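# Move small cardboard box from desk to counter behind shelving

## Task

Pick up the small cardboard box that sits on the desk and set it down on the counter located behind the shelving unit, so that it stays there on its own without the robot holding or propping it; the robot must not tip over or be left leaning.

## Robot and tools

ROBOT. A Hello Robot Stretch 3 with one arm: a two-wheeled base (0.33 m long, 0.34 m wide), a lift that slides up a mast, and a telescoping arm pointing out of the robot's right side, ending in a wrist (yaw, pitch, roll) and a two-finger gripper. The arm cannot reach forward; to move the gripper along the robot's forward direction you drive the base. Turns on the spot pivot about the point midway between the drive wheels, 0.05 m behind the front edge. With the arm fully in and the wrist folded, nothing sweeps beyond a 0.28 m radius when turning; an unfolded, level gripper reaches past that.

FRAMES. Base frame: origin on the floor between the drive wheels, x forward, y left, z up. hand_pose is reported in this frame at the point where closed fingertips meet; with all wrist joints at zero its x axis points up, y back along the arm toward the mast, z toward the robot's rear. Odometry frame is the base frame as it was at scene start; base_odometry heading is positive to the left in -3.142 to 3.142, and counts wheel slip as motion.

TOOLS.
execute_actions(actions, cameras): actions is a list holding zero or one action. An empty list only reports state and images. An action may contain:
- base: exactly one of {"translate_m": d}, a relative straight drive of d metres from the base's last reported position, forward positive, -1 to 1; or {"rotate_rad": d}, a relative turn on the spot, left (counter-clockwise seen from above) positive, -3.2 to 3.2. No sideways motion.
- joints: absolute targets keyed by name. lift_m 0 to 1.1 (arm height on mast); arm_m 0 to 0.52 (extension); wrist_yaw_rad -1.345 to 4.42 (0 along the arm, positive toward the robot's front, 3.0 folded over the base); wrist_pitch_rad -1.57 to 0.451 (0 level, negative tips fingers down); wrist_roll_rad -2.911 to 2.911 (0 fingers side by side, horizontal); gripper_m -0.089 to 0.179 (larger is wider; actual fingertip gap is smaller by about 0.007 when nearly shut and 0.025 when fully open, zero below 0.007); head_pan_rad -3.953 to 1.73 (0 forward, positive left, -1.57 looks along the arm); head_tilt_rad -1.53 to 0.419 (0 level, negative down). Done tolerances: ±0.004 for lift, arm, gripper; ±0.02 for yaw, roll, head; ±0.05 for pitch.
- contact_limits: only {"arm_m": effort percent, 1 to 100}; the arm stops with contact_stop when its effort reaches that value (negative sense when retracting). Lower is softer, but too low stops immediately. The result shows the limit in force, default and maximum.
All motions in one action start together. A joint or base omitted may still be driving toward an earlier target without the status showing it. Unknown keys or out-of-range numbers cause the whole call to be rejected with no motion. One action lasts at most 15 s. cameras picks head_camera, nav_camera, wrist_camera or all; omitted/null means all, [] means none.
wait(seconds 0 to 10): commands nothing and returns state and images.
zoom_image(camera, region [x0,y0,x1,y1] in image pixels from top-left, at most 504x504): a sharper crop of that camera's latest full image.
finished_scene(scene): ends the given scene after the last command has been held and reports success; irreversible. Call it only when the box rests on the counter unsupported.
If a result reports a stop, later motion calls in the same reply are skipped.

RESULTS. base_status/joint_status give how each motion ended: done (for the base this means wheels turned the commanded amount, slip included), off_target (stopped short, may still be pushing), contact_stop, time_out, torque_fault. After the last three the target is dropped. The arm and lift stop on firm contact and then go slack until next commanded; a slack lift may sink under load or stay pressing. on_its_own describes uncommanded joints; held at is the held target, not position. motor_effort is percent of max, positive toward larger values, bracket is the peak (noisy, offset errors up to a few points plus half the reading); positive wheel effort pushes forward. Effort at rest outside its normal range suggests pushing or carrying. lidar_m: 12 distances in metres from base origin, 30-degree sectors, first straight ahead, counter-clockwise (4th left, 7th behind, 10th right), '-' nothing; scans at 0.17 m height, 0.15 to 12 m, misses glass and thin legs, partly blocked by the mast and, with a low lift, by the robot. wrist_depth_mm (45 to 1000) and head_depth_mm (280 to 4000, image sideways): 7x7 grids of median depth from top-left. base_tilt in degrees, forward and right positive, with a fixed bias up to about 4. turned_by_wheels and turned_by_imu give rotation since last result. Cameras: head_camera and nav_camera move with the head pan/tilt; wrist_camera rides on the gripper. Calibration: head 896x504, nav fisheye 672x504, wrist 644x364, with the given K and T_world_to_cam mapping base frame to camera; small per-scene errors grow for the wrist camera.

GRIPPING. Command gripper_m below the box width to hold it (lower squeezes harder, but a stall guard can ease off); to let go, open at least 0.02 beyond where contact began. Neither reading nor done proves a grasp; check images or depth. To re-squeeze send a new value.

SAFETY. Fold or unfold the wrist (yaw to 3.0) only with lift_m 0.32 to 0.95, pitch -0.4, roll near 0; once folded the lift may go down to 0.25. With yaw below -0.4 keep pitch at -0.5 or lower. Fast base speed (0.30 m/s, 1.9 rad/s) needs lift below 0.30, arm below 0.03, yaw above 2.54; otherwise 0.10 m/s and 0.63 rad/s. Pushing the arm into something rigid with the gripper higher than about 0.45 m can tip the robot, more so with raised contact limits or a repeated push. Never drive while the gripper is caught on something fixed; avoid snagging furniture, especially reversing. If tilted, reverse the last move in small steps, pull the gripper clear, and lower the lift to about 0.2. Wrist and head have no contact stop and can overheat into a 10 s torque_fault. Avoid drops, slams and hard pushes. The robot keeps acting on its last command while you think, and loose objects may occasionally be nudged.

Each tool is called after "Emit:" by a JSON object that holds its "name" and its "arguments".

## Session

Emit:
{"name": "execute_actions", "arguments": {"actions": []}}

Scene clock: 0.00 s.
base_odometry: x=+0.000 y=+0.000 heading=+0.000 (m, m, rad; odometry frame)
turned_by_wheels: +0.000 (rad since the last result)
turned_by_imu: +0.000 (rad since the last result)
base_tilt: forward=+2.2 right=+0.6 (deg)
lidar_m: 1.32 0.93 0.88 0.92 1.01 0.95 0.96 1.27 2.85 1.85 1.76 1.20
head_depth_mm: 1600 1596 1585 1583 1574 1572 1564 / 1661 1664 1671 1662 1653 1641 1640 / 1745 1758 1737 1741 1740 1748 1721 / 1810 1855 1844 1832 1814 1807 1791 / 1695 1688 1664 1645 1631 1595 1564 / 1461 1439 1416 1393 1384 1369 1349 / 1218 1212 1199 1191 1174 1158 1151
base_status: not commanded
joint_positions: lift_m=+0.593 arm_m=-0.001 wrist_yaw_rad=+2.872 wrist_pitch_rad=-0.310 wrist_roll_rad=-0.020 gripper_m=+0.037 head_pan_rad=+0.014 head_tilt_rad=-0.016
joint_status: not commanded
motor_effort: left_wheel=-1 right_wheel=+1 lift_m=+23 arm_m=+0 wrist_yaw_rad=+0 wrist_pitch_rad=+8 wrist_roll_rad=+0 gripper_m=+1 head_pan_rad=+0 head_tilt_rad=+1 (%)
hand_pose: x=+0.0418 y=+0.0840 z=+0.6308 quat_wxyz=(+0.202, +0.700, +0.016, +0.685) (m; base frame)
wrist_depth_mm: - 918 879 843 819 763 736 / - - 950 895 844 816 785 / - - - 944 892 849 833 / - - - - 965 914 868 / 991 - - - - - 938 / 896 968 - - - - - / 821 - 806 830 817 850 863
pictures: head_camera (sideways: a quarter turn clockwise sets it upright), nav_camera (sideways: a quarter turn counterclockwise sets it upright), wrist_camera
Images, in order (width x height): head_camera 896x504, nav_camera 672x504, wrist_camera 644x364.

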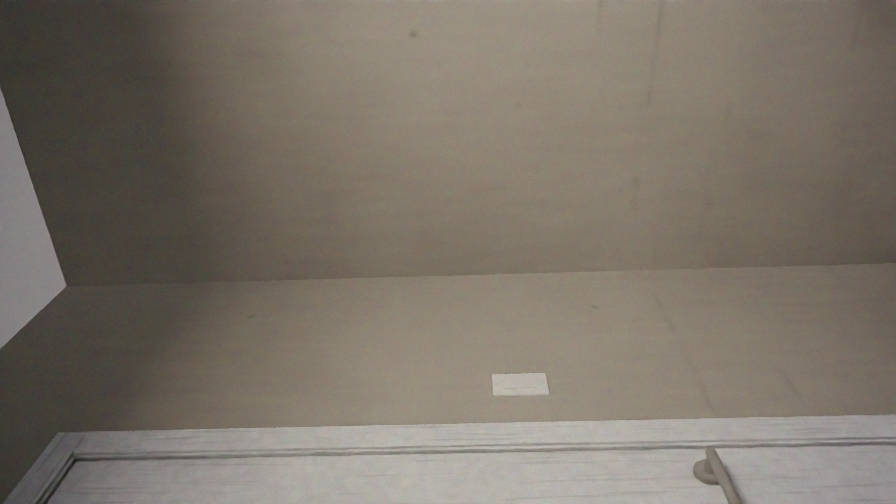

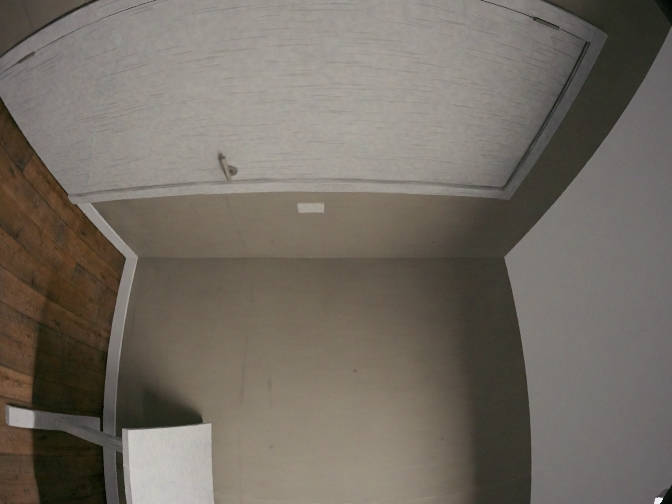

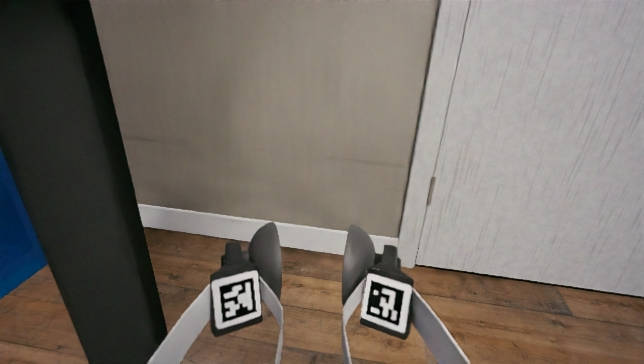

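Emit:
{"name": "execute_actions", "arguments": {"actions": [{"joints": {"head_pan_rad": -0.9, "head_tilt_rad": -0.5}}], "cameras": ["head_camera", "nav_camera"]}}

Emit:
{"name": "execute_actions", "arguments": {"actions": [{"joints": {"head_pan_rad": -2.2, "head_tilt_rad": -0.5}}], "cameras": ["head_camera", "nav_camera"]}}

Emit:
{"name": "execute_actions", "arguments": {"actions": [{"joints": {"head_pan_rad": -3.5, "head_tilt_rad": -0.5}}], "cameras": ["head_camera", "nav_camera"]}}

Scene clock: 4.97 s.
base_odometry: x=+0.000 y=+0.000 heading=+0.000 (m, m, rad; odometry frame)
turned_by_wheels: +0.000 (rad since the last result)
turned_by_imu: +0.001 (rad since the last result)
base_tilt: forward=+2.2 right=+0.6 (deg)
lidar_m: 1.32 0.93 0.88 0.92 1.01 0.95 0.96 1.27 2.85 1.87 1.76 1.20
head_depth_mm: 1844 1998 2092 1481 2061 1664 1361 / 1750 1904 2002 1403 2146 1683 1378 / 1666 1802 1901 1334 2085 1685 1388 / 1602 1725 1837 1343 2002 1704 1388 / 1524 1640 1747 1359 1927 1703 1384 / 1457 1568 1665 1363 1108 1562 1396 / 1403 1494 1602 1373 1065 1732 1399
base_status: not commanded
joint_positions: lift_m=+0.593 arm_m=-0.001 wrist_yaw_rad=+2.872 wrist_pitch_rad=-0.310 wrist_roll_rad=-0.020 gripper_m=+0.037 head_pan_rad=-0.893 head_tilt_rad=-0.494
joint_status: all done
motor_effort: left_wheel=+0(0) right_wheel=+1(0) lift_m=+24(23) arm_m=+0(0) wrist_yaw_rad=-1(0) wrist_pitch_rad=+8(8) wrist_roll_rad=+0(0) gripper_m=+0(0) head_pan_rad=-4(30) head_tilt_rad=-3(21) (%)
hand_pose: x=+0.0418 y=+0.0840 z=+0.6308 quat_wxyz=(+0.202, +0.700, +0.016, +0.685) (m; base frame)
wrist_depth_mm: - 920 876 839 807 768 734 / - - 958 906 850 799 774 / - - - 957 895 862 822 / - - - - 976 902 867 / 972 - - - - - 945 / 916 972 - - - - - / 823 - 810 840 815 856 863
pictures: head_camera (sideways: a quarter turn clockwise sets it upright), nav_camera (sideways: a quarter turn counterclockwise sets it upright)
camera_calibration (this result's frames):
head_camera: T_world_to_cam=[[-0.288217, 0.353414, -0.889961, 1.17427], [0.775138, 0.631792, -0.000138645, -0.00633262], [0.562221, -0.689882, -0.456037, 0.549508], [0, 0, 0, 1]] pos_world=[0.0344062, -0.031905, 1.29565]
nav_camera: T_world_to_cam=[[0.275768, -0.341513, 0.89851, -1.12959], [-0.77191, -0.635715, -0.00471597, 0.0590963], [0.572807, -0.692268, -0.438927, 0.524712], [0, 0, 0, 1]] pos_world=[0.0565633, 0.0150392, 1.24554]
Images, in order (width x height): head_camera 896x504, nav_camera 672x504.

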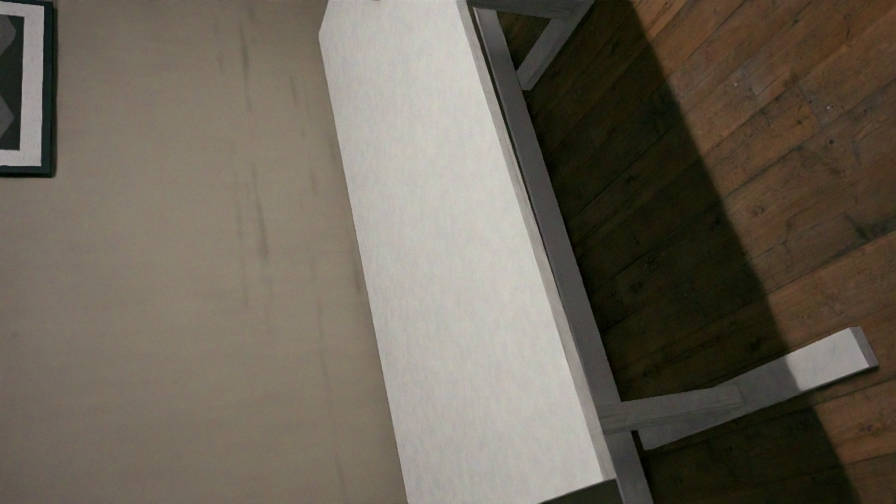

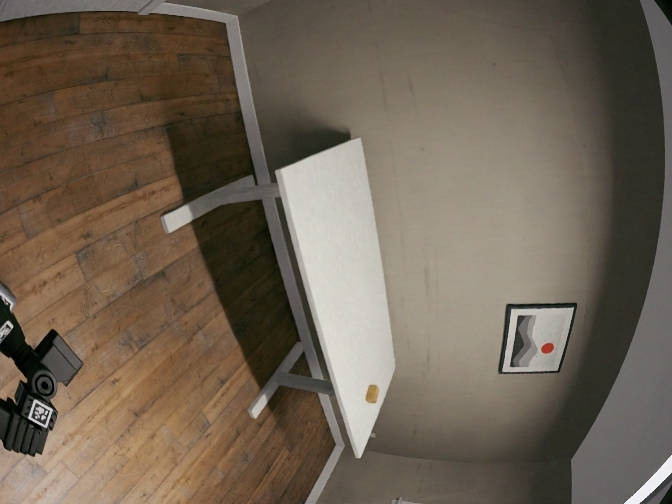

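Scene clock: 6.23 s.
base_odometry: x=+0.000 y=+0.000 heading=+0.000 (m, m, rad; odometry frame)
turned_by_wheels: +0.000 (rad since the last result)
turned_by_imu: +0.000 (rad since the last result)
base_tilt: forward=+2.3 right=+0.6 (deg)
lidar_m: 1.32 0.93 0.88 0.91 1.01 0.95 0.96 1.28 2.85 1.87 1.77 1.20
head_depth_mm: 2678 2123 1986 2103 2027 1676 1371 / 2663 2785 2936 2761 2158 1688 1380 / 2603 2781 3077 3015 2160 1691 1379 / 2560 2731 3010 3059 2154 1683 1380 / 2474 2705 2915 3068 2170 1701 1397 / 2463 2623 2836 2946 2199 1707 1405 / 2420 2593 2800 2910 2222 1714 1406
base_status: not commanded
joint_positions: lift_m=+0.593 arm_m=-0.001 wrist_yaw_rad=+2.872 wrist_pitch_rad=-0.310 wrist_roll_rad=-0.020 gripper_m=+0.037 head_pan_rad=-2.193 head_tilt_rad=-0.494
joint_status: all done
motor_effort: left_wheel=+0(0) right_wheel=+0(1) lift_m=+23(23) arm_m=+0(0) wrist_yaw_rad=+0(0) wrist_pitch_rad=+7(7) wrist_roll_rad=+0(0) gripper_m=+0(0) head_pan_rad=-3(30) head_tilt_rad=-3(3) (%)
hand_pose: x=+0.0418 y=+0.0840 z=+0.6308 quat_wxyz=(+0.202, +0.700, +0.016, +0.685) (m; base frame)
wrist_depth_mm: - 910 894 848 818 779 737 / - - 928 880 843 812 774 / - - - 961 910 858 809 / - - - - 960 921 876 / 951 - - - - - 949 / 897 978 - - - - - / 810 - 800 822 823 868 867
pictures: head_camera (sideways: a quarter turn clockwise sets it upright), nav_camera (sideways: a quarter turn counterclockwise sets it upright)
camera_calibration (this result's frames):
head_camera: T_world_to_cam=[[0.263594, 0.372471, -0.889822, 1.17072], [0.816118, -0.577885, -0.000136875, -0.0065849], [-0.514266, -0.726164, -0.456307, 0.556426], [0, 0, 0, 1]] pos_world=[-0.0170692, -0.0358077, 1.29563]
nav_camera: T_world_to_cam=[[-0.255458, -0.357294, 0.898377, -1.12618], [-0.819034, 0.573726, -0.00471928, 0.0593881], [-0.513736, -0.737007, -0.439199, 0.531695], [0, 0, 0, 1]] pos_world=[0.0341001, -0.0445874, 1.24553]
Images, in order (width x height): head_camera 896x504, nav_camera 672x504.

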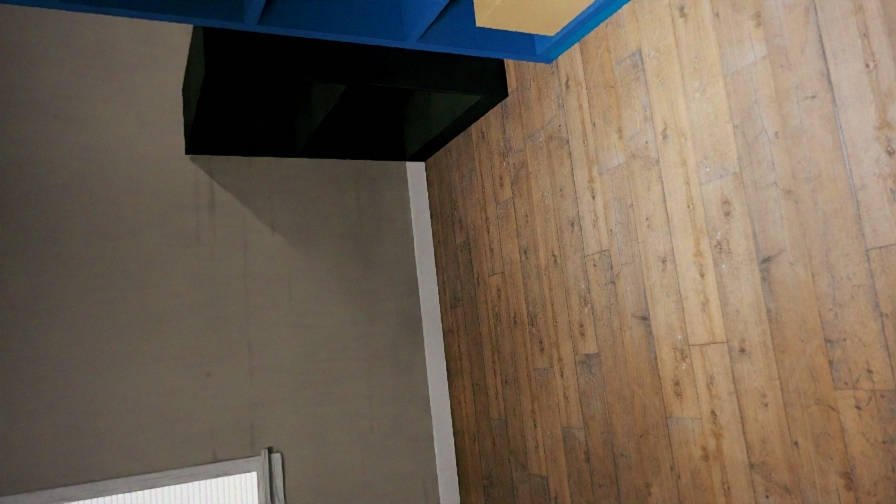

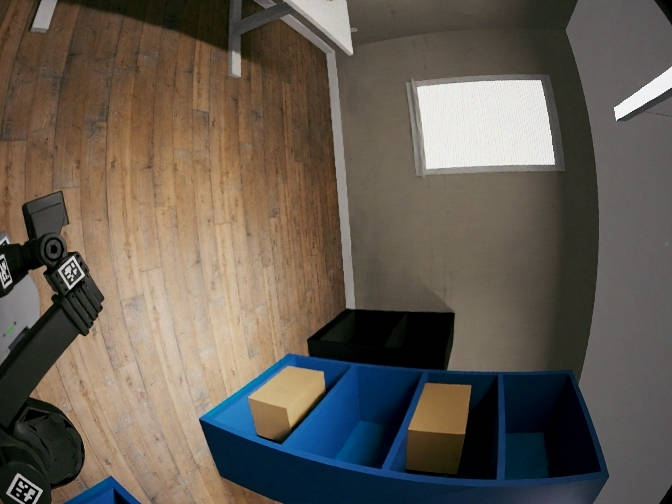

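Scene clock: 7.50 s.
base_odometry: x=+0.000 y=+0.000 heading=+0.000 (m, m, rad; odometry frame)
turned_by_wheels: +0.000 (rad since the last result)
turned_by_imu: +0.000 (rad since the last result)
base_tilt: forward=+2.3 right=+0.4 (deg)
lidar_m: 1.32 0.93 0.88 0.91 1.01 0.95 0.96 1.27 2.86 1.87 1.77 1.20
head_depth_mm: 1161 853 915 1126 1098 1260 1310 / 1167 973 954 1198 1117 1277 1325 / 1179 1265 1160 1498 1270 1282 1339 / 1189 1282 1177 1516 1271 1498 1355 / 1016 1130 1026 1154 1169 1458 1350 / 819 891 2570 2744 2174 1702 1390 / 2769 2988 2608 2783 2228 1714 1401
base_status: not commanded
joint_positions: lift_m=+0.593 arm_m=-0.001 wrist_yaw_rad=+2.872 wrist_pitch_rad=-0.310 wrist_roll_rad=-0.020 gripper_m=+0.037 head_pan_rad=-3.493 head_tilt_rad=-0.494
joint_status: all done
motor_effort: left_wheel=-1(0) right_wheel=+0(1) lift_m=+23(23) arm_m=+0(0) wrist_yaw_rad=+0(0) wrist_pitch_rad=+8(8) wrist_roll_rad=+0(0) gripper_m=+0(0) head_pan_rad=-3(30) head_tilt_rad=-3(3) (%)
hand_pose: x=+0.0418 y=+0.0840 z=+0.6308 quat_wxyz=(+0.202, +0.700, +0.016, +0.685) (m; base frame)
wrist_depth_mm: - 943 881 859 807 766 742 / - - 934 911 846 792 780 / - - - 966 895 860 839 / - - - - 974 914 871 / 983 - - - - - 924 / 930 990 - - - - - / 818 - 804 835 825 866 859
pictures: head_camera (sideways: a quarter turn clockwise sets it upright), nav_camera (sideways: a quarter turn counterclockwise sets it upright)
camera_calibration (this result's frames):
head_camera: T_world_to_cam=[[0.429449, -0.154367, -0.8898, 1.16968], [-0.338516, -0.940961, -0.000136596, 0.000458025], [-0.837246, 0.30127, -0.45635, 0.558452], [0, 0, 0, 1]] pos_world=[-0.0346003, 0.0127463, 1.29563]
nav_camera: T_world_to_cam=[[-0.412649, 0.150588, 0.898356, -1.12519], [0.333729, 0.942657, -0.0047198, 0.0523569], [-0.847553, 0.29786, -0.439242, 0.533787], [0, 0, 0, 1]] pos_world=[-0.02937, -0.0389076, 1.24553]
Images, in order (width x height): head_camera 896x504, nav_camera 672x504.

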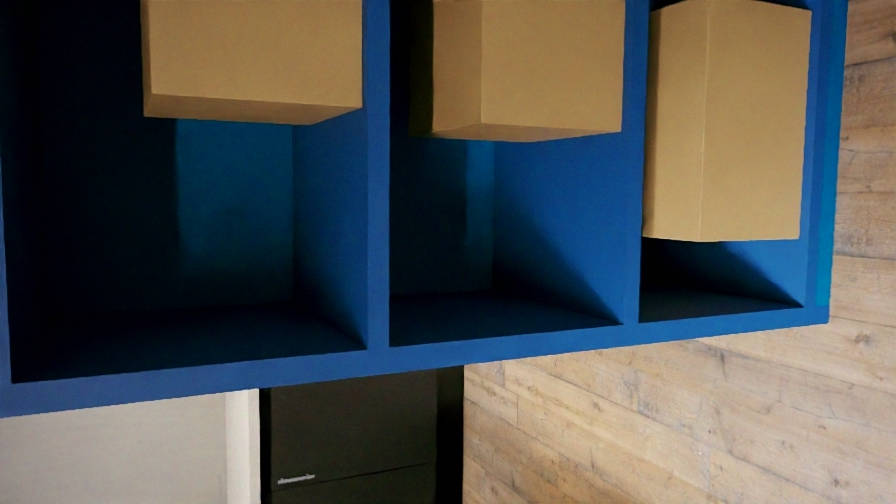

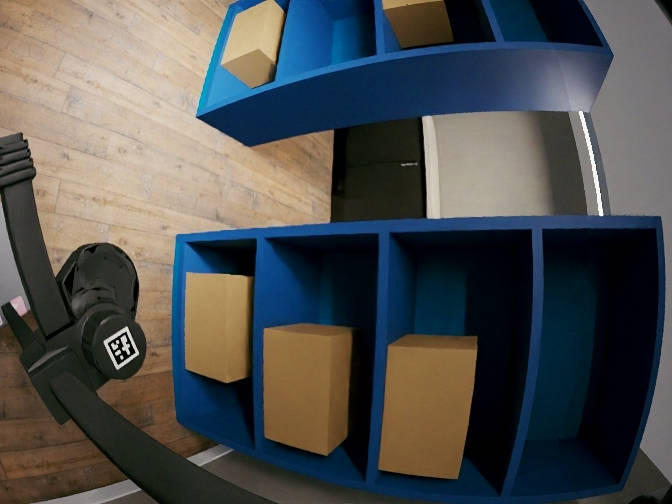

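Emit:
{"name": "execute_actions", "arguments": {"actions": [{"base": {"rotate_rad": 1.48}, "joints": {"lift_m": 0.28, "head_pan_rad": -2.85, "head_tilt_rad": -0.5}}], "cameras": ["head_camera", "nav_camera"]}}

Scene clock: 45.30 s.
base_odometry: x=+0.000 y=+0.000 heading=+1.480 (m, m, rad; odometry frame)
turned_by_wheels: +1.480 (rad since the last result)
turned_by_imu: +1.496 (rad since the last result)
base_tilt: forward=+2.1 right=+0.5 (deg)
lidar_m: 0.90 1.11 0.95 0.96 1.37 2.26 2.88 1.83 1.20 1.56 0.97 0.88
head_depth_mm: 2553 2715 2932 2954 2138 1675 1363 / 2713 2877 3084 3049 2146 1679 1378 / 2840 3021 3223 3012 2148 1703 1379 / 2531 2693 2776 2872 2101 1677 1379 / 2239 2363 2379 1641 2180 1697 1386 / 1983 2116 2110 1445 2195 1711 1399 / 1799 1895 1957 1368 2037 1703 1395
base_status: done
joint_positions: lift_m=+0.280 arm_m=-0.001 wrist_yaw_rad=+2.872 wrist_pitch_rad=-0.310 wrist_roll_rad=-0.020 gripper_m=+0.037 head_pan_rad=-2.857 head_tilt_rad=-0.494
joint_status: all done
motor_effort: left_wheel=-3(9) right_wheel=+3(6) lift_m=+20(22) arm_m=+0(0) wrist_yaw_rad=+1(0) wrist_pitch_rad=+8(8) wrist_roll_rad=+0(0) gripper_m=+1(0) head_pan_rad=+2(27) head_tilt_rad=-2(3) (%)
hand_pose: x=+0.0418 y=+0.0839 z=+0.3177 quat_wxyz=(+0.202, +0.700, +0.017, +0.685) (m; base frame)
wrist_depth_mm: - - - - - - 939 / - - - 944 936 - - / - - - - - - - / - 886 892 912 941 972 - / - 693 719 715 735 732 765 / 555 564 - 582 592 598 606 / 469 - 482 492 474 493 511
pictures: head_camera (sideways: a quarter turn clockwise sets it upright), nav_camera (sideways: a quarter turn counterclockwise sets it upright)
camera_calibration (this result's frames):
head_camera: T_world_to_cam=[[0.437303, 0.130877, -0.88974, 1.16955], [0.286464, -0.958091, -0.000135826, -0.00335537], [-0.85247, -0.254819, -0.456468, 0.558698], [0, 0, 0, 1]] pos_world=[-0.0342145, -0.0139158, 1.29562]
nav_camera: T_world_to_cam=[[-0.421543, -0.123941, 0.898298, -1.12506], [-0.291322, 0.956613, -0.00472124, 0.0561716], [-0.858739, -0.263685, -0.439361, 0.534009], [0, 0, 0, 1]] pos_world=[0.0006761, -0.0523662, 1.24553]
Images, in order (width x height): head_camera 896x504, nav_camera 672x504.

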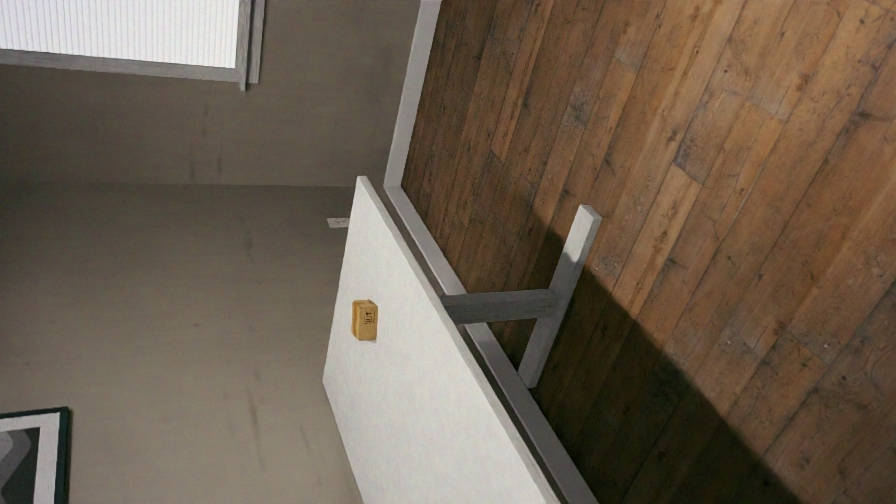

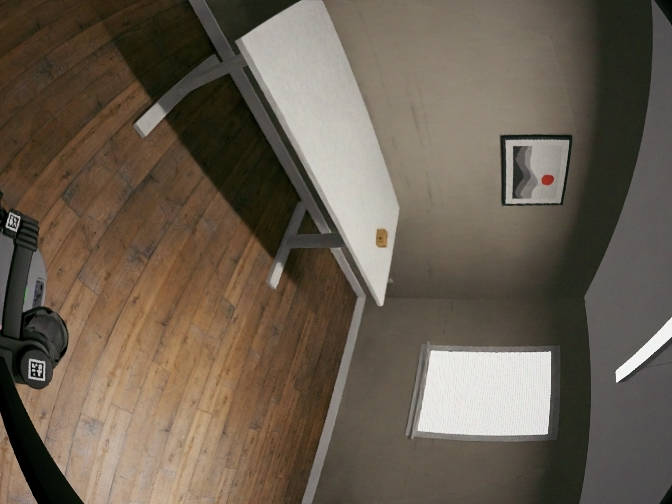

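Emit:
{"name": "zoom_image", "arguments": {"camera": "head_camera", "region": [310, 270, 420, 370]}}

Region (310, 270, 420, 370) of head_camera's 896x504 image, scaled by 4.582, with more detail than that image has; it fills the top 458 rows of this view, and the rest is white.

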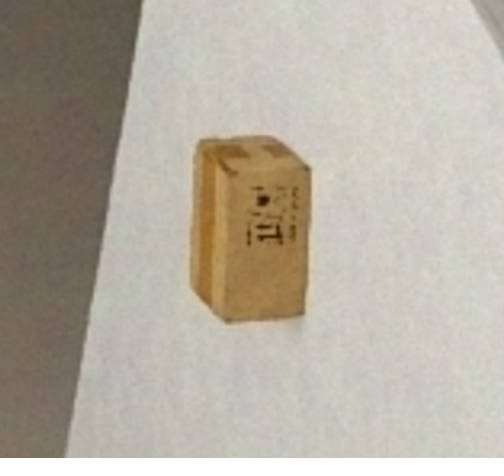

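Emit:
{"name": "execute_actions", "arguments": {"actions": [{"base": {"translate_m": -1.0}, "joints": {"head_pan_rad": -2.35, "head_tilt_rad": -0.75}}], "cameras": ["head_camera", "nav_camera"]}}

Scene clock: 80.57 s.
base_odometry: x=-0.091 y=-0.996 heading=+1.480 (m, m, rad; odometry frame)
turned_by_wheels: +0.000 (rad since the last result)
turned_by_imu: -0.005 (rad since the last result)
base_tilt: forward=+2.1 right=+0.5 (deg)
lidar_m: 1.81 1.45 1.27 1.32 1.78 1.92 1.94 0.99 1.32 1.33 1.12 1.81
head_depth_mm: 1502 1714 1971 1833 1635 1377 1191 / 1418 1604 1760 939 1644 1384 1203 / 1349 1518 1140 888 1608 1382 1199 / 1288 1416 1151 886 1542 1386 1211 / 1222 1361 1158 893 1528 1401 1213 / 1176 1299 1161 899 792 1405 1211 / 1124 1239 1173 899 752 1401 1219
base_status: done
joint_positions: lift_m=+0.280 arm_m=-0.001 wrist_yaw_rad=+2.872 wrist_pitch_rad=-0.310 wrist_roll_rad=-0.020 gripper_m=+0.037 head_pan_rad=-2.357 head_tilt_rad=-0.741
joint_status: all done
motor_effort: left_wheel=-2(16) right_wheel=+2(5) lift_m=+20(20) arm_m=+0(0) wrist_yaw_rad=+0(0) wrist_pitch_rad=+8(8) wrist_roll_rad=+0(1) gripper_m=+0(1) head_pan_rad=+2(23) head_tilt_rad=-3(15) (%)
hand_pose: x=+0.0418 y=+0.0839 z=+0.3177 quat_wxyz=(+0.202, +0.700, +0.017, +0.685) (m; base frame)
wrist_depth_mm: - - - - - - - / - - - - - - - / - - - - - - - / - 890 910 918 938 978 - / - 681 732 706 725 753 758 / 546 569 - 580 595 597 608 / 468 - 485 486 483 497 517
pictures: head_camera (sideways: a quarter turn clockwise sets it upright), nav_camera (sideways: a quarter turn counterclockwise sets it upright)
camera_calibration (this result's frames):
head_camera: T_world_to_cam=[[0.465344, 0.468444, -0.751009, 0.988504], [0.710488, -0.703709, 0.00129547, -0.00780512], [-0.527885, -0.534185, -0.660291, 0.821893], [0, 0, 0, 1]] pos_world=[-0.0205848, -0.0295088, 1.28507]
nav_camera: T_world_to_cam=[[-0.456686, -0.45665, 0.763485, -0.949067], [-0.713093, 0.701032, -0.00724728, 0.0620311], [-0.531918, -0.547745, -0.645785, 0.800582], [0, 0, 0, 1]] pos_world=[0.0366523, -0.0383621, 1.24205]
Images, in order (width x height): head_camera 896x504, nav_camera 672x504.

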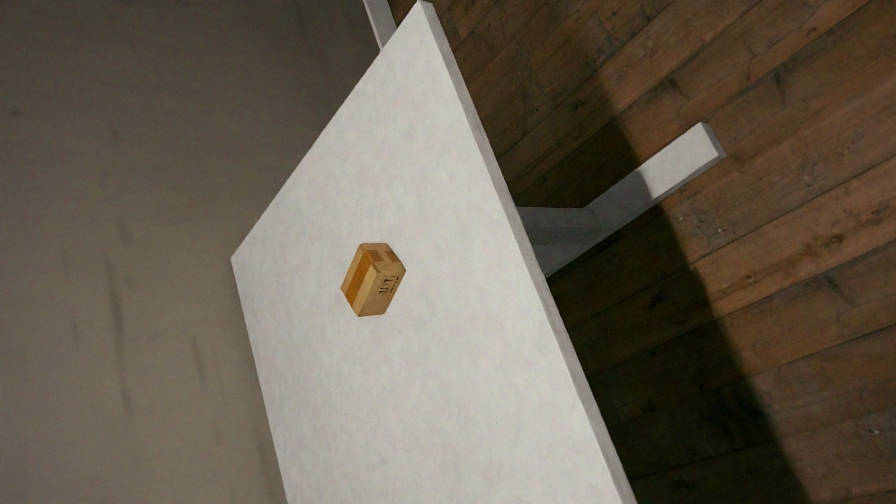

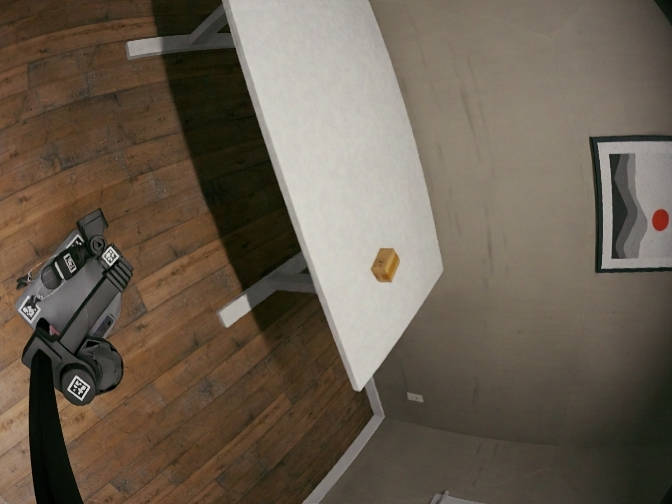

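Emit:
{"name": "zoom_image", "arguments": {"camera": "head_camera", "region": [320, 220, 430, 330]}}

Region (320, 220, 430, 330) of head_camera's 896x504 image, scaled by 4.582, with more detail than that image has.

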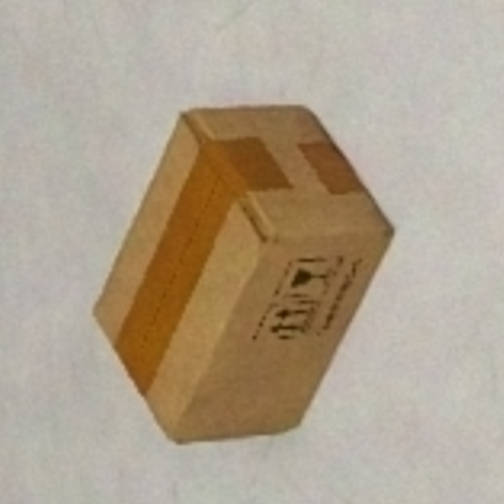

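Emit:
{"name": "execute_actions", "arguments": {"actions": [{"base": {"translate_m": -0.56}, "joints": {"lift_m": 0.86, "wrist_yaw_rad": 1.45, "wrist_pitch_rad": -0.4, "head_pan_rad": -1.57, "head_tilt_rad": -0.8}}], "cameras": ["head_camera", "nav_camera"]}}

Scene clock: 111.03 s.
base_odometry: x=-0.142 y=-1.554 heading=+1.480 (m, m, rad; odometry frame)
turned_by_wheels: +0.000 (rad since the last result)
turned_by_imu: -0.002 (rad since the last result)
base_tilt: forward=+2.2 right=+0.8 (deg)
lidar_m: 2.35 1.90 1.48 1.49 1.55 1.40 1.40 1.26 0.69 0.69 1.39 2.34
head_depth_mm: 949 1063 1040 825 703 - 1142 / 981 1099 1046 834 707 - - / 1013 1138 1052 830 701 - - / 1035 1182 1060 791 694 1294 - / 1072 1213 1063 842 694 1355 - / 1102 1256 1067 850 699 1403 - / 1143 1290 1071 849 723 1402 1151
base_status: done
joint_positions: lift_m=+0.860 arm_m=-0.001 wrist_yaw_rad=+1.452 wrist_pitch_rad=-0.414 wrist_roll_rad=-0.020 gripper_m=+0.037 head_pan_rad=-1.577 head_tilt_rad=-0.790
joint_status: all done
motor_effort: left_wheel=-1(15) right_wheel=+2(4) lift_m=+26(25) arm_m=+0(0) wrist_yaw_rad=-1(4) wrist_pitch_rad=+7(8) wrist_roll_rad=+0(0) gripper_m=+0(0) head_pan_rad=+2(29) head_tilt_rad=-3(9) (%)
hand_pose: x=+0.2019 y=-0.1710 z=+0.8733 quat_wxyz=(+0.619, +0.565, -0.415, +0.356) (m; base frame)
wrist_depth_mm: - - - - - - - / - - - - - - - / - - - - - 762 711 / - - - - - - 541 / - - - - - - 430 / - - - - - - 362 / - - - - - - 323
pictures: head_camera (sideways: a quarter turn clockwise sets it upright), nav_camera (sideways: a quarter turn counterclockwise sets it upright)
camera_calibration (this result's frames):
head_camera: T_world_to_cam=[[0.00152126, 0.6963, -0.717749, 0.947986], [0.999999, -0.000563632, 0.00157269, -0.00993197], [0.00069052, -0.71775, -0.6963, 0.865506], [0, 0, 0, 1]] pos_world=[0.00789217, -0.0388715, 1.28308]
nav_camera: T_world_to_cam=[[-0.00366621, -0.682455, 0.730918, -0.909385], [-0.999966, -0.0028753, -0.00770039, 0.0643704], [0.00735678, -0.730922, -0.682422, 0.844947], [0, 0, 0, 1]] pos_world=[0.0548182, -0.00283952, 1.24179]
Images, in order (width x height): head_camera 896x504, nav_camera 672x504.

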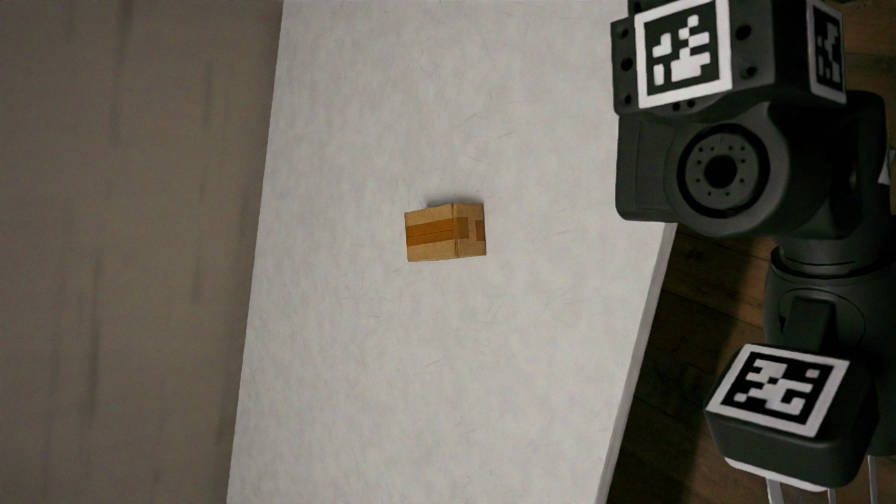

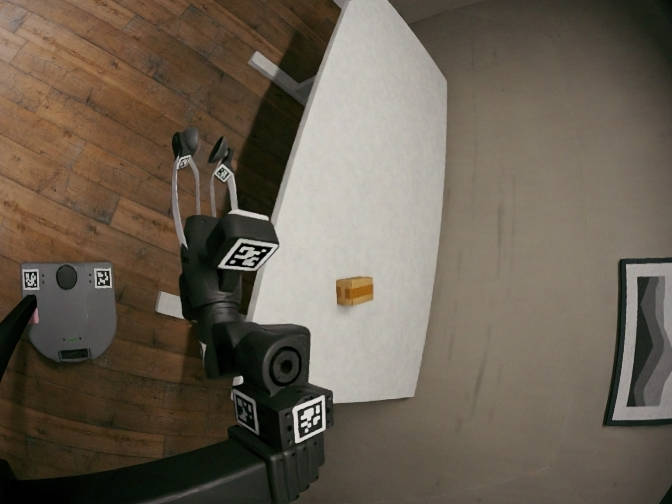

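Emit:
{"name": "execute_actions", "arguments": {"actions": [{"joints": {"lift_m": 0.81, "wrist_yaw_rad": 0.03, "wrist_roll_rad": 0.0, "arm_m": 0.22, "gripper_m": 0.15}}]}}

Scene clock: 127.33 s.
base_odometry: x=-0.142 y=-1.554 heading=+1.480 (m, m, rad; odometry frame)
turned_by_wheels: +0.000 (rad since the last result)
turned_by_imu: +0.001 (rad since the last result)
base_tilt: forward=+2.3 right=+0.6 (deg)
lidar_m: 2.35 1.90 1.48 1.48 1.55 1.40 1.40 1.25 0.69 0.69 1.39 2.34
head_depth_mm: 951 1059 1038 879 - - 1171 / 981 1102 1063 - 674 628 1173 / 1012 1131 1090 - 675 1275 1160 / 1041 1174 1057 - 678 1304 1179 / 1066 1214 1064 839 695 1331 1183 / 1106 1257 1063 846 699 1357 1188 / 1147 1289 1075 848 719 1365 1192
base_status: not commanded
joint_positions: lift_m=+0.810 arm_m=+0.220 wrist_yaw_rad=+0.031 wrist_pitch_rad=-0.415 wrist_roll_rad=-0.003 gripper_m=+0.150 head_pan_rad=-1.577 head_tilt_rad=-0.790
joint_status: all done
motor_effort: left_wheel=-2(2) right_wheel=+2(1) lift_m=+20(24) arm_m=+3(4) wrist_yaw_rad=-1(5) wrist_pitch_rad=+7(7) wrist_roll_rad=+2(2) gripper_m=+0(93) head_pan_rad=+2(2) head_tilt_rad=-3(4) (%)
hand_pose: x=-0.0146 y=-0.5894 z=+0.8235 quat_wxyz=(+0.695, +0.157, -0.688, -0.135) (m; base frame)
wrist_depth_mm: 896 811 724 661 612 566 521 / 713 731 749 706 648 595 549 / 509 523 528 537 546 559 574 / 397 400 408 416 418 426 432 / 322 338 329 260 336 344 347 / 275 276 277 219 283 - 289 / - 234 238 200 244 237 249
pictures: head_camera (sideways: a quarter turn clockwise sets it upright), nav_camera (sideways: a quarter turn counterclockwise sets it upright), wrist_camera
camera_calibration (this result's frames):
head_camera: T_world_to_cam=[[0.00151995, 0.696331, -0.717719, 0.947947], [0.999999, -0.000561553, 0.00157293, -0.00993228], [0.000692243, -0.717721, -0.696331, 0.865545], [0, 0, 0, 1]] pos_world=[0.00789226, -0.0388707, 1.28308]
nav_camera: T_world_to_cam=[[-0.00366494, -0.682486, 0.730889, -0.909347], [-0.999966, -0.00287712, -0.00770077, 0.0643709], [0.00735853, -0.730893, -0.682453, 0.844987], [0, 0, 0, 1]] pos_world=[0.0548182, -0.00283686, 1.24179]
wrist_camera: T_world_to_cam=[[-0.999464, -0.00372904, 0.0325209, -0.043918], [-0.0291016, 0.556088, -0.830614, 1.04149], [-0.0149871, -0.831115, -0.555898, 0.134758], [0, 0, 0, 1]] pos_world=[-0.0115659, -0.467325, 0.941416]
Images, in order (width x height): head_camera 896x504, nav_camera 672x504, wrist_camera 644x364.

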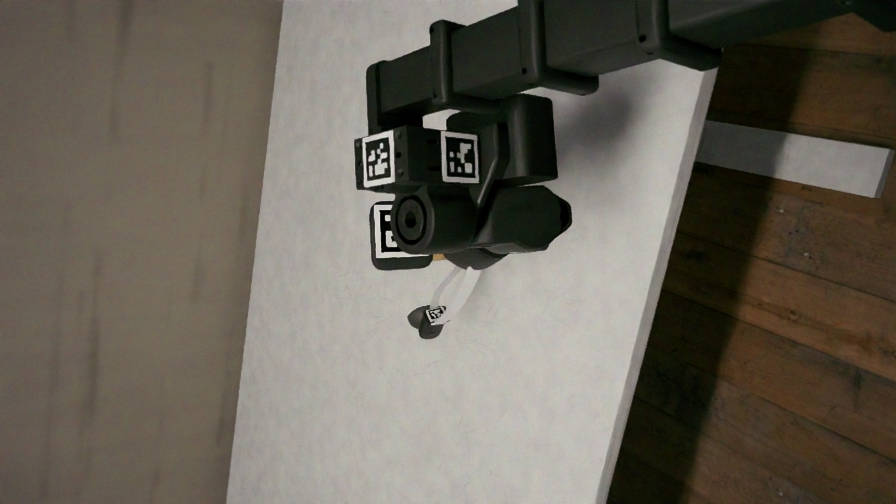

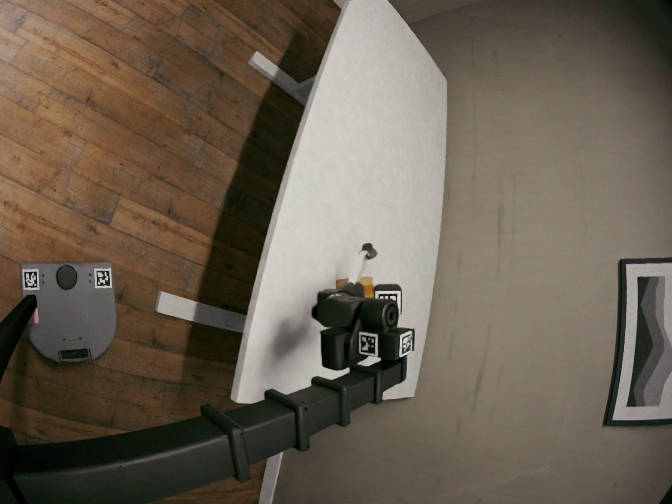

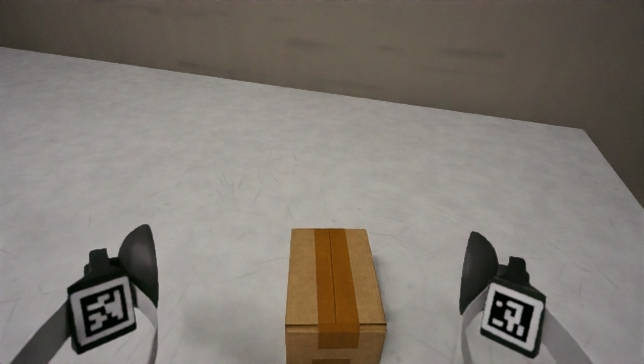

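Emit:
{"name": "execute_actions", "arguments": {"actions": [{"base": {"translate_m": -0.015}, "joints": {"lift_m": 0.735, "arm_m": 0.263}}], "cameras": ["wrist_camera", "nav_camera"]}}

Scene clock: 142.10 s.
base_odometry: x=-0.143 y=-1.568 heading=+1.480 (m, m, rad; odometry frame)
turned_by_wheels: +0.000 (rad since the last result)
turned_by_imu: +0.001 (rad since the last result)
base_tilt: forward=+2.2 right=+0.6 (deg)
lidar_m: 2.36 1.90 1.48 1.49 1.54 1.39 1.40 1.25 0.68 0.68 1.38 2.35
head_depth_mm: 952 1062 1041 828 702 - - / 978 1091 1041 881 - 629 1177 / 1002 1129 1049 - 665 1238 1157 / 1034 1173 1051 874 678 1302 1179 / 1061 1212 1060 839 694 1334 1179 / 1100 1257 1068 842 699 1364 1186 / 1138 1282 1074 848 717 1366 1192
base_status: done
joint_positions: lift_m=+0.735 arm_m=+0.263 wrist_yaw_rad=+0.031 wrist_pitch_rad=-0.415 wrist_roll_rad=-0.003 gripper_m=+0.150 head_pan_rad=-1.577 head_tilt_rad=-0.790
joint_status: all done
motor_effort: left_wheel=-1(10) right_wheel=+2(2) lift_m=+20(21) arm_m=+4(4) wrist_yaw_rad=-1(1) wrist_pitch_rad=+7(7) wrist_roll_rad=+2(2) gripper_m=+0(0) head_pan_rad=+2(2) head_tilt_rad=-4(3) (%)
hand_pose: x=-0.0146 y=-0.6324 z=+0.7485 quat_wxyz=(+0.695, +0.157, -0.688, -0.135) (m; base frame)
wrist_depth_mm: 805 739 673 617 571 526 488 / 480 497 512 525 540 539 515 / 340 348 353 362 369 377 380 / 264 267 270 185 281 286 290 / 216 225 210 149 225 229 230 / 186 183 132 125 188 - 194 / - 157 133 127 159 160 166
pictures: nav_camera (sideways: a quarter turn counterclockwise sets it upright), wrist_camera
camera_calibration (this result's frames):
nav_camera: T_world_to_cam=[[-0.00366201, -0.682486, 0.730889, -0.909347], [-0.999966, -0.00288141, -0.00770077, 0.0643709], [0.00736166, -0.730893, -0.682453, 0.844987], [0, 0, 0, 1]] pos_world=[0.0548182, -0.00283666, 1.24179]
wrist_camera: T_world_to_cam=[[-0.999464, -0.00367141, 0.0325167, -0.0416123], [-0.0290661, 0.55609, -0.830614, 1.00311], [-0.0150327, -0.831114, -0.555899, 0.0573258], [0, 0, 0, 1]] pos_world=[-0.0115719, -0.510327, 0.866416]
Images, in order (width x height): nav_camera 672x504, wrist_camera 644x364.

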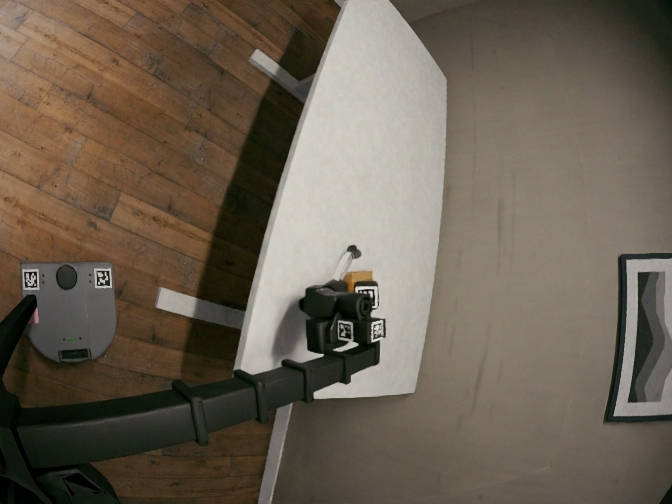

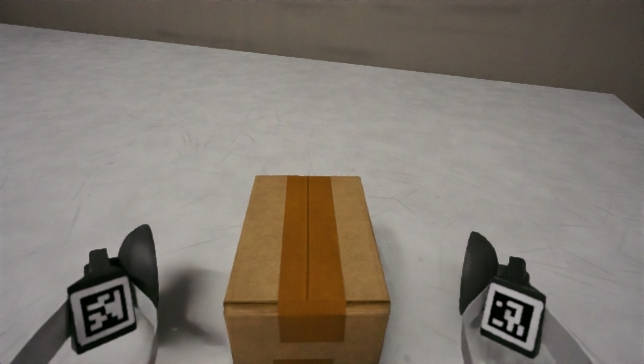

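Emit:
{"name": "execute_actions", "arguments": {"actions": [{"joints": {"gripper_m": 0.01}}], "cameras": ["wrist_camera"]}}

Scene clock: 146.30 s.
base_odometry: x=-0.143 y=-1.568 heading=+1.480 (m, m, rad; odometry frame)
turned_by_wheels: +0.000 (rad since the last result)
turned_by_imu: +0.001 (rad since the last result)
base_tilt: forward=+2.2 right=+0.5 (deg)
lidar_m: 2.36 1.91 1.49 1.49 1.54 1.39 1.39 1.26 0.68 0.69 1.38 2.35
head_depth_mm: 950 1059 1035 827 705 - - / 975 1094 1043 883 - 629 1179 / 1001 1126 1046 - 667 1239 1156 / 1032 1172 1055 889 678 1297 1184 / 1067 1209 1066 844 695 1335 1181 / 1103 1249 1064 842 701 1360 1183 / 1137 1276 1072 849 717 1367 1189
base_status: not commanded
joint_positions: lift_m=+0.735 arm_m=+0.263 wrist_yaw_rad=+0.030 wrist_pitch_rad=-0.415 wrist_roll_rad=-0.003 gripper_m=+0.012 head_pan_rad=-1.577 head_tilt_rad=-0.790
joint_status: all done
motor_effort: left_wheel=-1(1) right_wheel=+2(2) lift_m=+20(20) arm_m=+4(4) wrist_yaw_rad=+0(0) wrist_pitch_rad=+7(7) wrist_roll_rad=+2(2) gripper_m=-32(100) head_pan_rad=+2(2) head_tilt_rad=-4(4) (%)
hand_pose: x=-0.0147 y=-0.6324 z=+0.7485 quat_wxyz=(+0.695, +0.157, -0.688, -0.135) (m; base frame)
wrist_depth_mm: 805 737 681 620 564 524 488 / 479 498 510 520 542 537 512 / 339 347 354 360 370 373 384 / 265 267 272 185 280 285 291 / 215 219 160 149 228 229 231 / 182 184 124 125 128 191 193 / 158 156 134 131 154 165 165
pictures: wrist_camera
camera_calibration (this result's frames):
wrist_camera: T_world_to_cam=[[-0.999466, -0.00330292, 0.0325217, -0.0414663], [-0.0288651, 0.5561, -0.830614, 1.00312], [-0.0153419, -0.831109, -0.555898, 0.057321], [0, 0, 0, 1]] pos_world=[-0.0116096, -0.510331, 0.866416]
Images, in order (width x height): wrist_camera 644x364.

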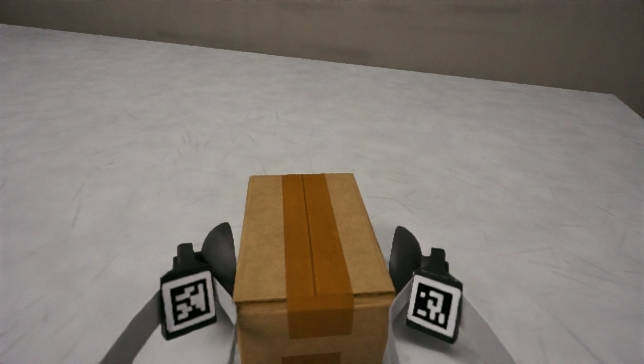

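Emit:
{"name": "execute_actions", "arguments": {"actions": [{"joints": {"lift_m": 0.78}}], "cameras": ["wrist_camera"]}}

Scene clock: 149.57 s.
base_odometry: x=-0.143 y=-1.568 heading=+1.480 (m, m, rad; odometry frame)
turned_by_wheels: +0.000 (rad since the last result)
turned_by_imu: +0.001 (rad since the last result)
base_tilt: forward=+2.3 right=+0.6 (deg)
lidar_m: 2.36 1.91 1.48 1.49 1.54 1.39 1.39 1.25 0.68 0.69 1.38 2.35
head_depth_mm: 944 1061 1040 853 - - 1149 / 980 1097 1044 - 681 628 1167 / 1003 1128 1088 - 676 1238 1155 / 1043 1165 1054 - 683 1304 1180 / 1066 1213 1063 840 697 1331 1179 / 1101 1250 1061 842 699 1362 1187 / 1142 1274 1074 846 718 1364 1193
base_status: not commanded
joint_positions: lift_m=+0.780 arm_m=+0.263 wrist_yaw_rad=+0.030 wrist_pitch_rad=-0.423 wrist_roll_rad=-0.003 gripper_m=+0.025 head_pan_rad=-1.577 head_tilt_rad=-0.790
joint_status: all done
on_its_own: gripper_m is held at +0.024, not at your +0.010, by its stall guard, which is not easing now
motor_effort: left_wheel=-2(4) right_wheel=+1(3) lift_m=+27(31) arm_m=+3(4) wrist_yaw_rad=+0(2) wrist_pitch_rad=+11(12) wrist_roll_rad=+2(2) gripper_m=-22(27) head_pan_rad=+3(1) head_tilt_rad=-4(4) (%)
hand_pose: x=-0.0148 y=-0.6314 z=+0.7914 quat_wxyz=(+0.695, +0.159, -0.688, -0.138) (m; base frame)
wrist_depth_mm: 842 758 695 616 572 523 483 / 603 614 644 640 603 558 520 / 430 440 443 457 461 472 517 / 335 340 347 350 355 363 369 / 274 277 195 169 293 293 294 / 232 234 127 129 134 244 247 / 202 202 160 130 198 210 212
pictures: wrist_camera
camera_calibration (this result's frames):
wrist_camera: T_world_to_cam=[[-0.999468, -0.00323067, 0.0324493, -0.0428285], [-0.0286456, 0.562489, -0.826308, 1.03884], [-0.0155828, -0.826798, -0.562282, 0.0896938], [0, 0, 0, 1]] pos_world=[-0.0116497, -0.510318, 0.910228]
Images, in order (width x height): wrist_camera 644x364.

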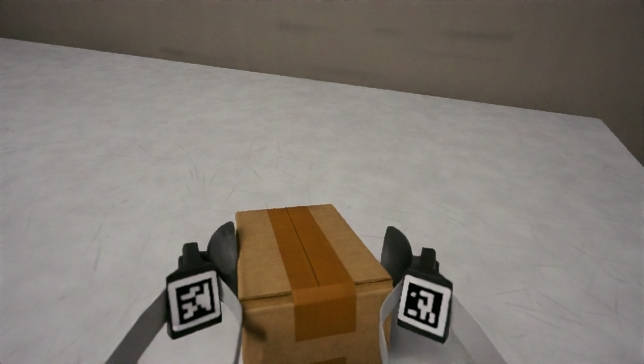

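Emit:
{"name": "execute_actions", "arguments": {"actions": [{"joints": {"lift_m": 0.74}}], "cameras": ["wrist_camera", "head_camera"]}}

Scene clock: 155.40 s.
base_odometry: x=-0.143 y=-1.568 heading=+1.480 (m, m, rad; odometry frame)
turned_by_wheels: +0.000 (rad since the last result)
turned_by_imu: +0.001 (rad since the last result)
base_tilt: forward=+2.1 right=+0.7 (deg)
lidar_m: 2.36 1.91 1.49 1.49 1.54 1.39 1.39 1.25 0.68 0.69 1.38 2.35
head_depth_mm: 948 1062 1044 829 713 - - / 973 1097 1045 893 - 627 1171 / 1009 1129 1047 - 667 1233 1149 / 1037 1175 1051 813 677 1302 1179 / 1062 1212 1059 840 697 1331 1190 / 1103 1250 1059 843 696 1365 1191 / 1139 1284 1068 847 719 1361 1192
base_status: not commanded
joint_positions: lift_m=+0.740 arm_m=+0.263 wrist_yaw_rad=+0.030 wrist_pitch_rad=-0.389 wrist_roll_rad=-0.003 gripper_m=+0.025 head_pan_rad=-1.577 head_tilt_rad=-0.790
joint_status: all done
on_its_own: gripper_m is held at +0.024, not at your +0.010, by its stall guard, which is not easing now
motor_effort: left_wheel=-2(2) right_wheel=+1(1) lift_m=+18(24) arm_m=+3(3) wrist_yaw_rad=-1(1) wrist_pitch_rad=-5(11) wrist_roll_rad=+2(2) gripper_m=-21(22) head_pan_rad=+2(1) head_tilt_rad=-4(4) (%)
hand_pose: x=-0.0147 y=-0.6356 z=+0.7595 quat_wxyz=(+0.697, +0.148, -0.690, -0.126) (m; base frame)
wrist_depth_mm: 853 754 683 617 566 524 479 / 563 582 586 613 583 545 514 / 383 390 400 407 413 425 435 / 291 293 300 303 308 314 318 / 233 235 175 159 254 248 252 / 197 199 127 130 133 207 208 / 169 169 163 134 165 177 178
pictures: head_camera (sideways: a quarter turn clockwise sets it upright), wrist_camera
camera_calibration (this result's frames):
head_camera: T_world_to_cam=[[0.00151694, 0.696488, -0.717567, 0.947748], [0.999999, -0.000556176, 0.00157416, -0.00993388], [0.000697292, -0.717568, -0.696488, 0.86575], [0, 0, 0, 1]] pos_world=[0.00789251, -0.0388666, 1.28307]
wrist_camera: T_world_to_cam=[[-0.9995, -0.00215907, 0.0315328, -0.0403054], [-0.0278056, 0.534412, -0.844767, 1.01102], [-0.0150276, -0.845221, -0.534205, 0.0353152], [0, 0, 0, 1]] pos_world=[-0.0116426, -0.510538, 0.874211]
Images, in order (width x height): head_camera 896x504, wrist_camera 644x364.

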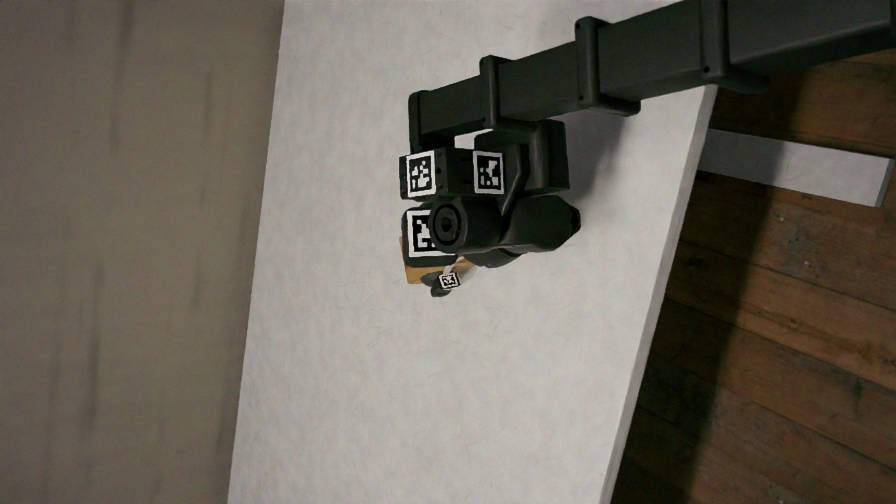

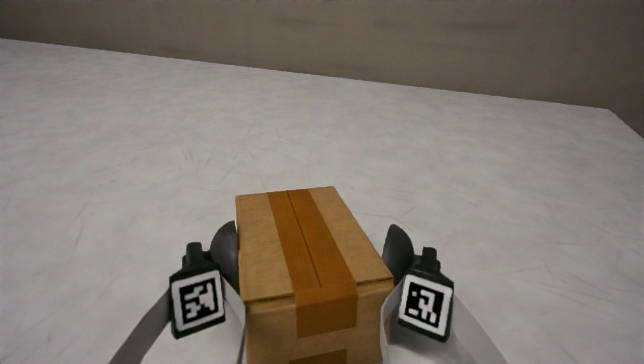

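Emit:
{"name": "execute_actions", "arguments": {"actions": [{"joints": {"gripper_m": 0.14}}], "cameras": ["wrist_camera"]}}

Scene clock: 158.93 s.
base_odometry: x=-0.143 y=-1.568 heading=+1.480 (m, m, rad; odometry frame)
turned_by_wheels: +0.000 (rad since the last result)
turned_by_imu: +0.001 (rad since the last result)
base_tilt: forward=+2.3 right=+0.6 (deg)
lidar_m: 2.36 1.91 1.49 1.50 1.54 1.38 1.39 1.25 0.69 0.69 1.38 2.35
head_depth_mm: 945 1060 1036 827 714 - - / 975 1096 1041 893 - 629 1170 / 1002 1131 1049 - 668 1233 1155 / 1029 1170 1055 852 678 1301 1182 / 1066 1210 1060 840 695 1328 1181 / 1103 1249 1070 844 697 1362 1187 / 1140 1276 1070 846 720 1361 1194
base_status: not commanded
joint_positions: lift_m=+0.740 arm_m=+0.263 wrist_yaw_rad=+0.030 wrist_pitch_rad=-0.413 wrist_roll_rad=-0.001 gripper_m=+0.140 head_pan_rad=-1.577 head_tilt_rad=-0.790
joint_status: all done
motor_effort: left_wheel=-2(2) right_wheel=+2(2) lift_m=+20(20) arm_m=+3(3) wrist_yaw_rad=-1(0) wrist_pitch_rad=+6(7) wrist_roll_rad=+1(2) gripper_m=+0(92) head_pan_rad=+2(2) head_tilt_rad=-3(4) (%)
hand_pose: x=-0.0147 y=-0.6326 z=+0.7540 quat_wxyz=(+0.695, +0.156, -0.689, -0.135) (m; base frame)
wrist_depth_mm: 800 735 684 625 570 527 487 / 506 510 533 542 562 545 512 / 354 364 369 374 381 390 401 / 276 279 282 263 290 295 299 / 222 234 211 157 234 237 239 / 192 - 179 132 189 204 199 / - 160 160 139 164 165 171
pictures: wrist_camera
camera_calibration (this result's frames):
wrist_camera: T_world_to_cam=[[-0.999523, -0.00242015, 0.0307945, -0.0397972], [-0.0269664, 0.55459, -0.831687, 1.00769], [-0.0150655, -0.83212, -0.554391, 0.0583463], [0, 0, 0, 1]] pos_world=[-0.0117255, -0.510398, 0.871651]
Images, in order (width x height): wrist_camera 644x364.

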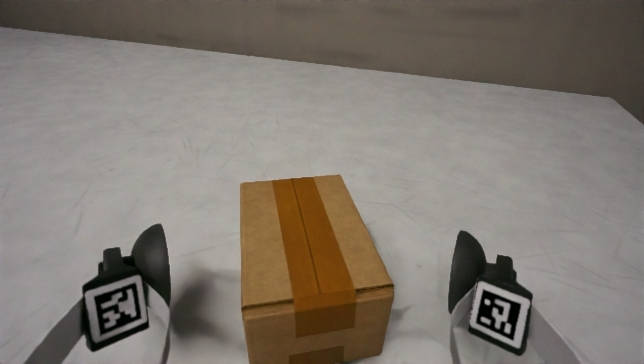

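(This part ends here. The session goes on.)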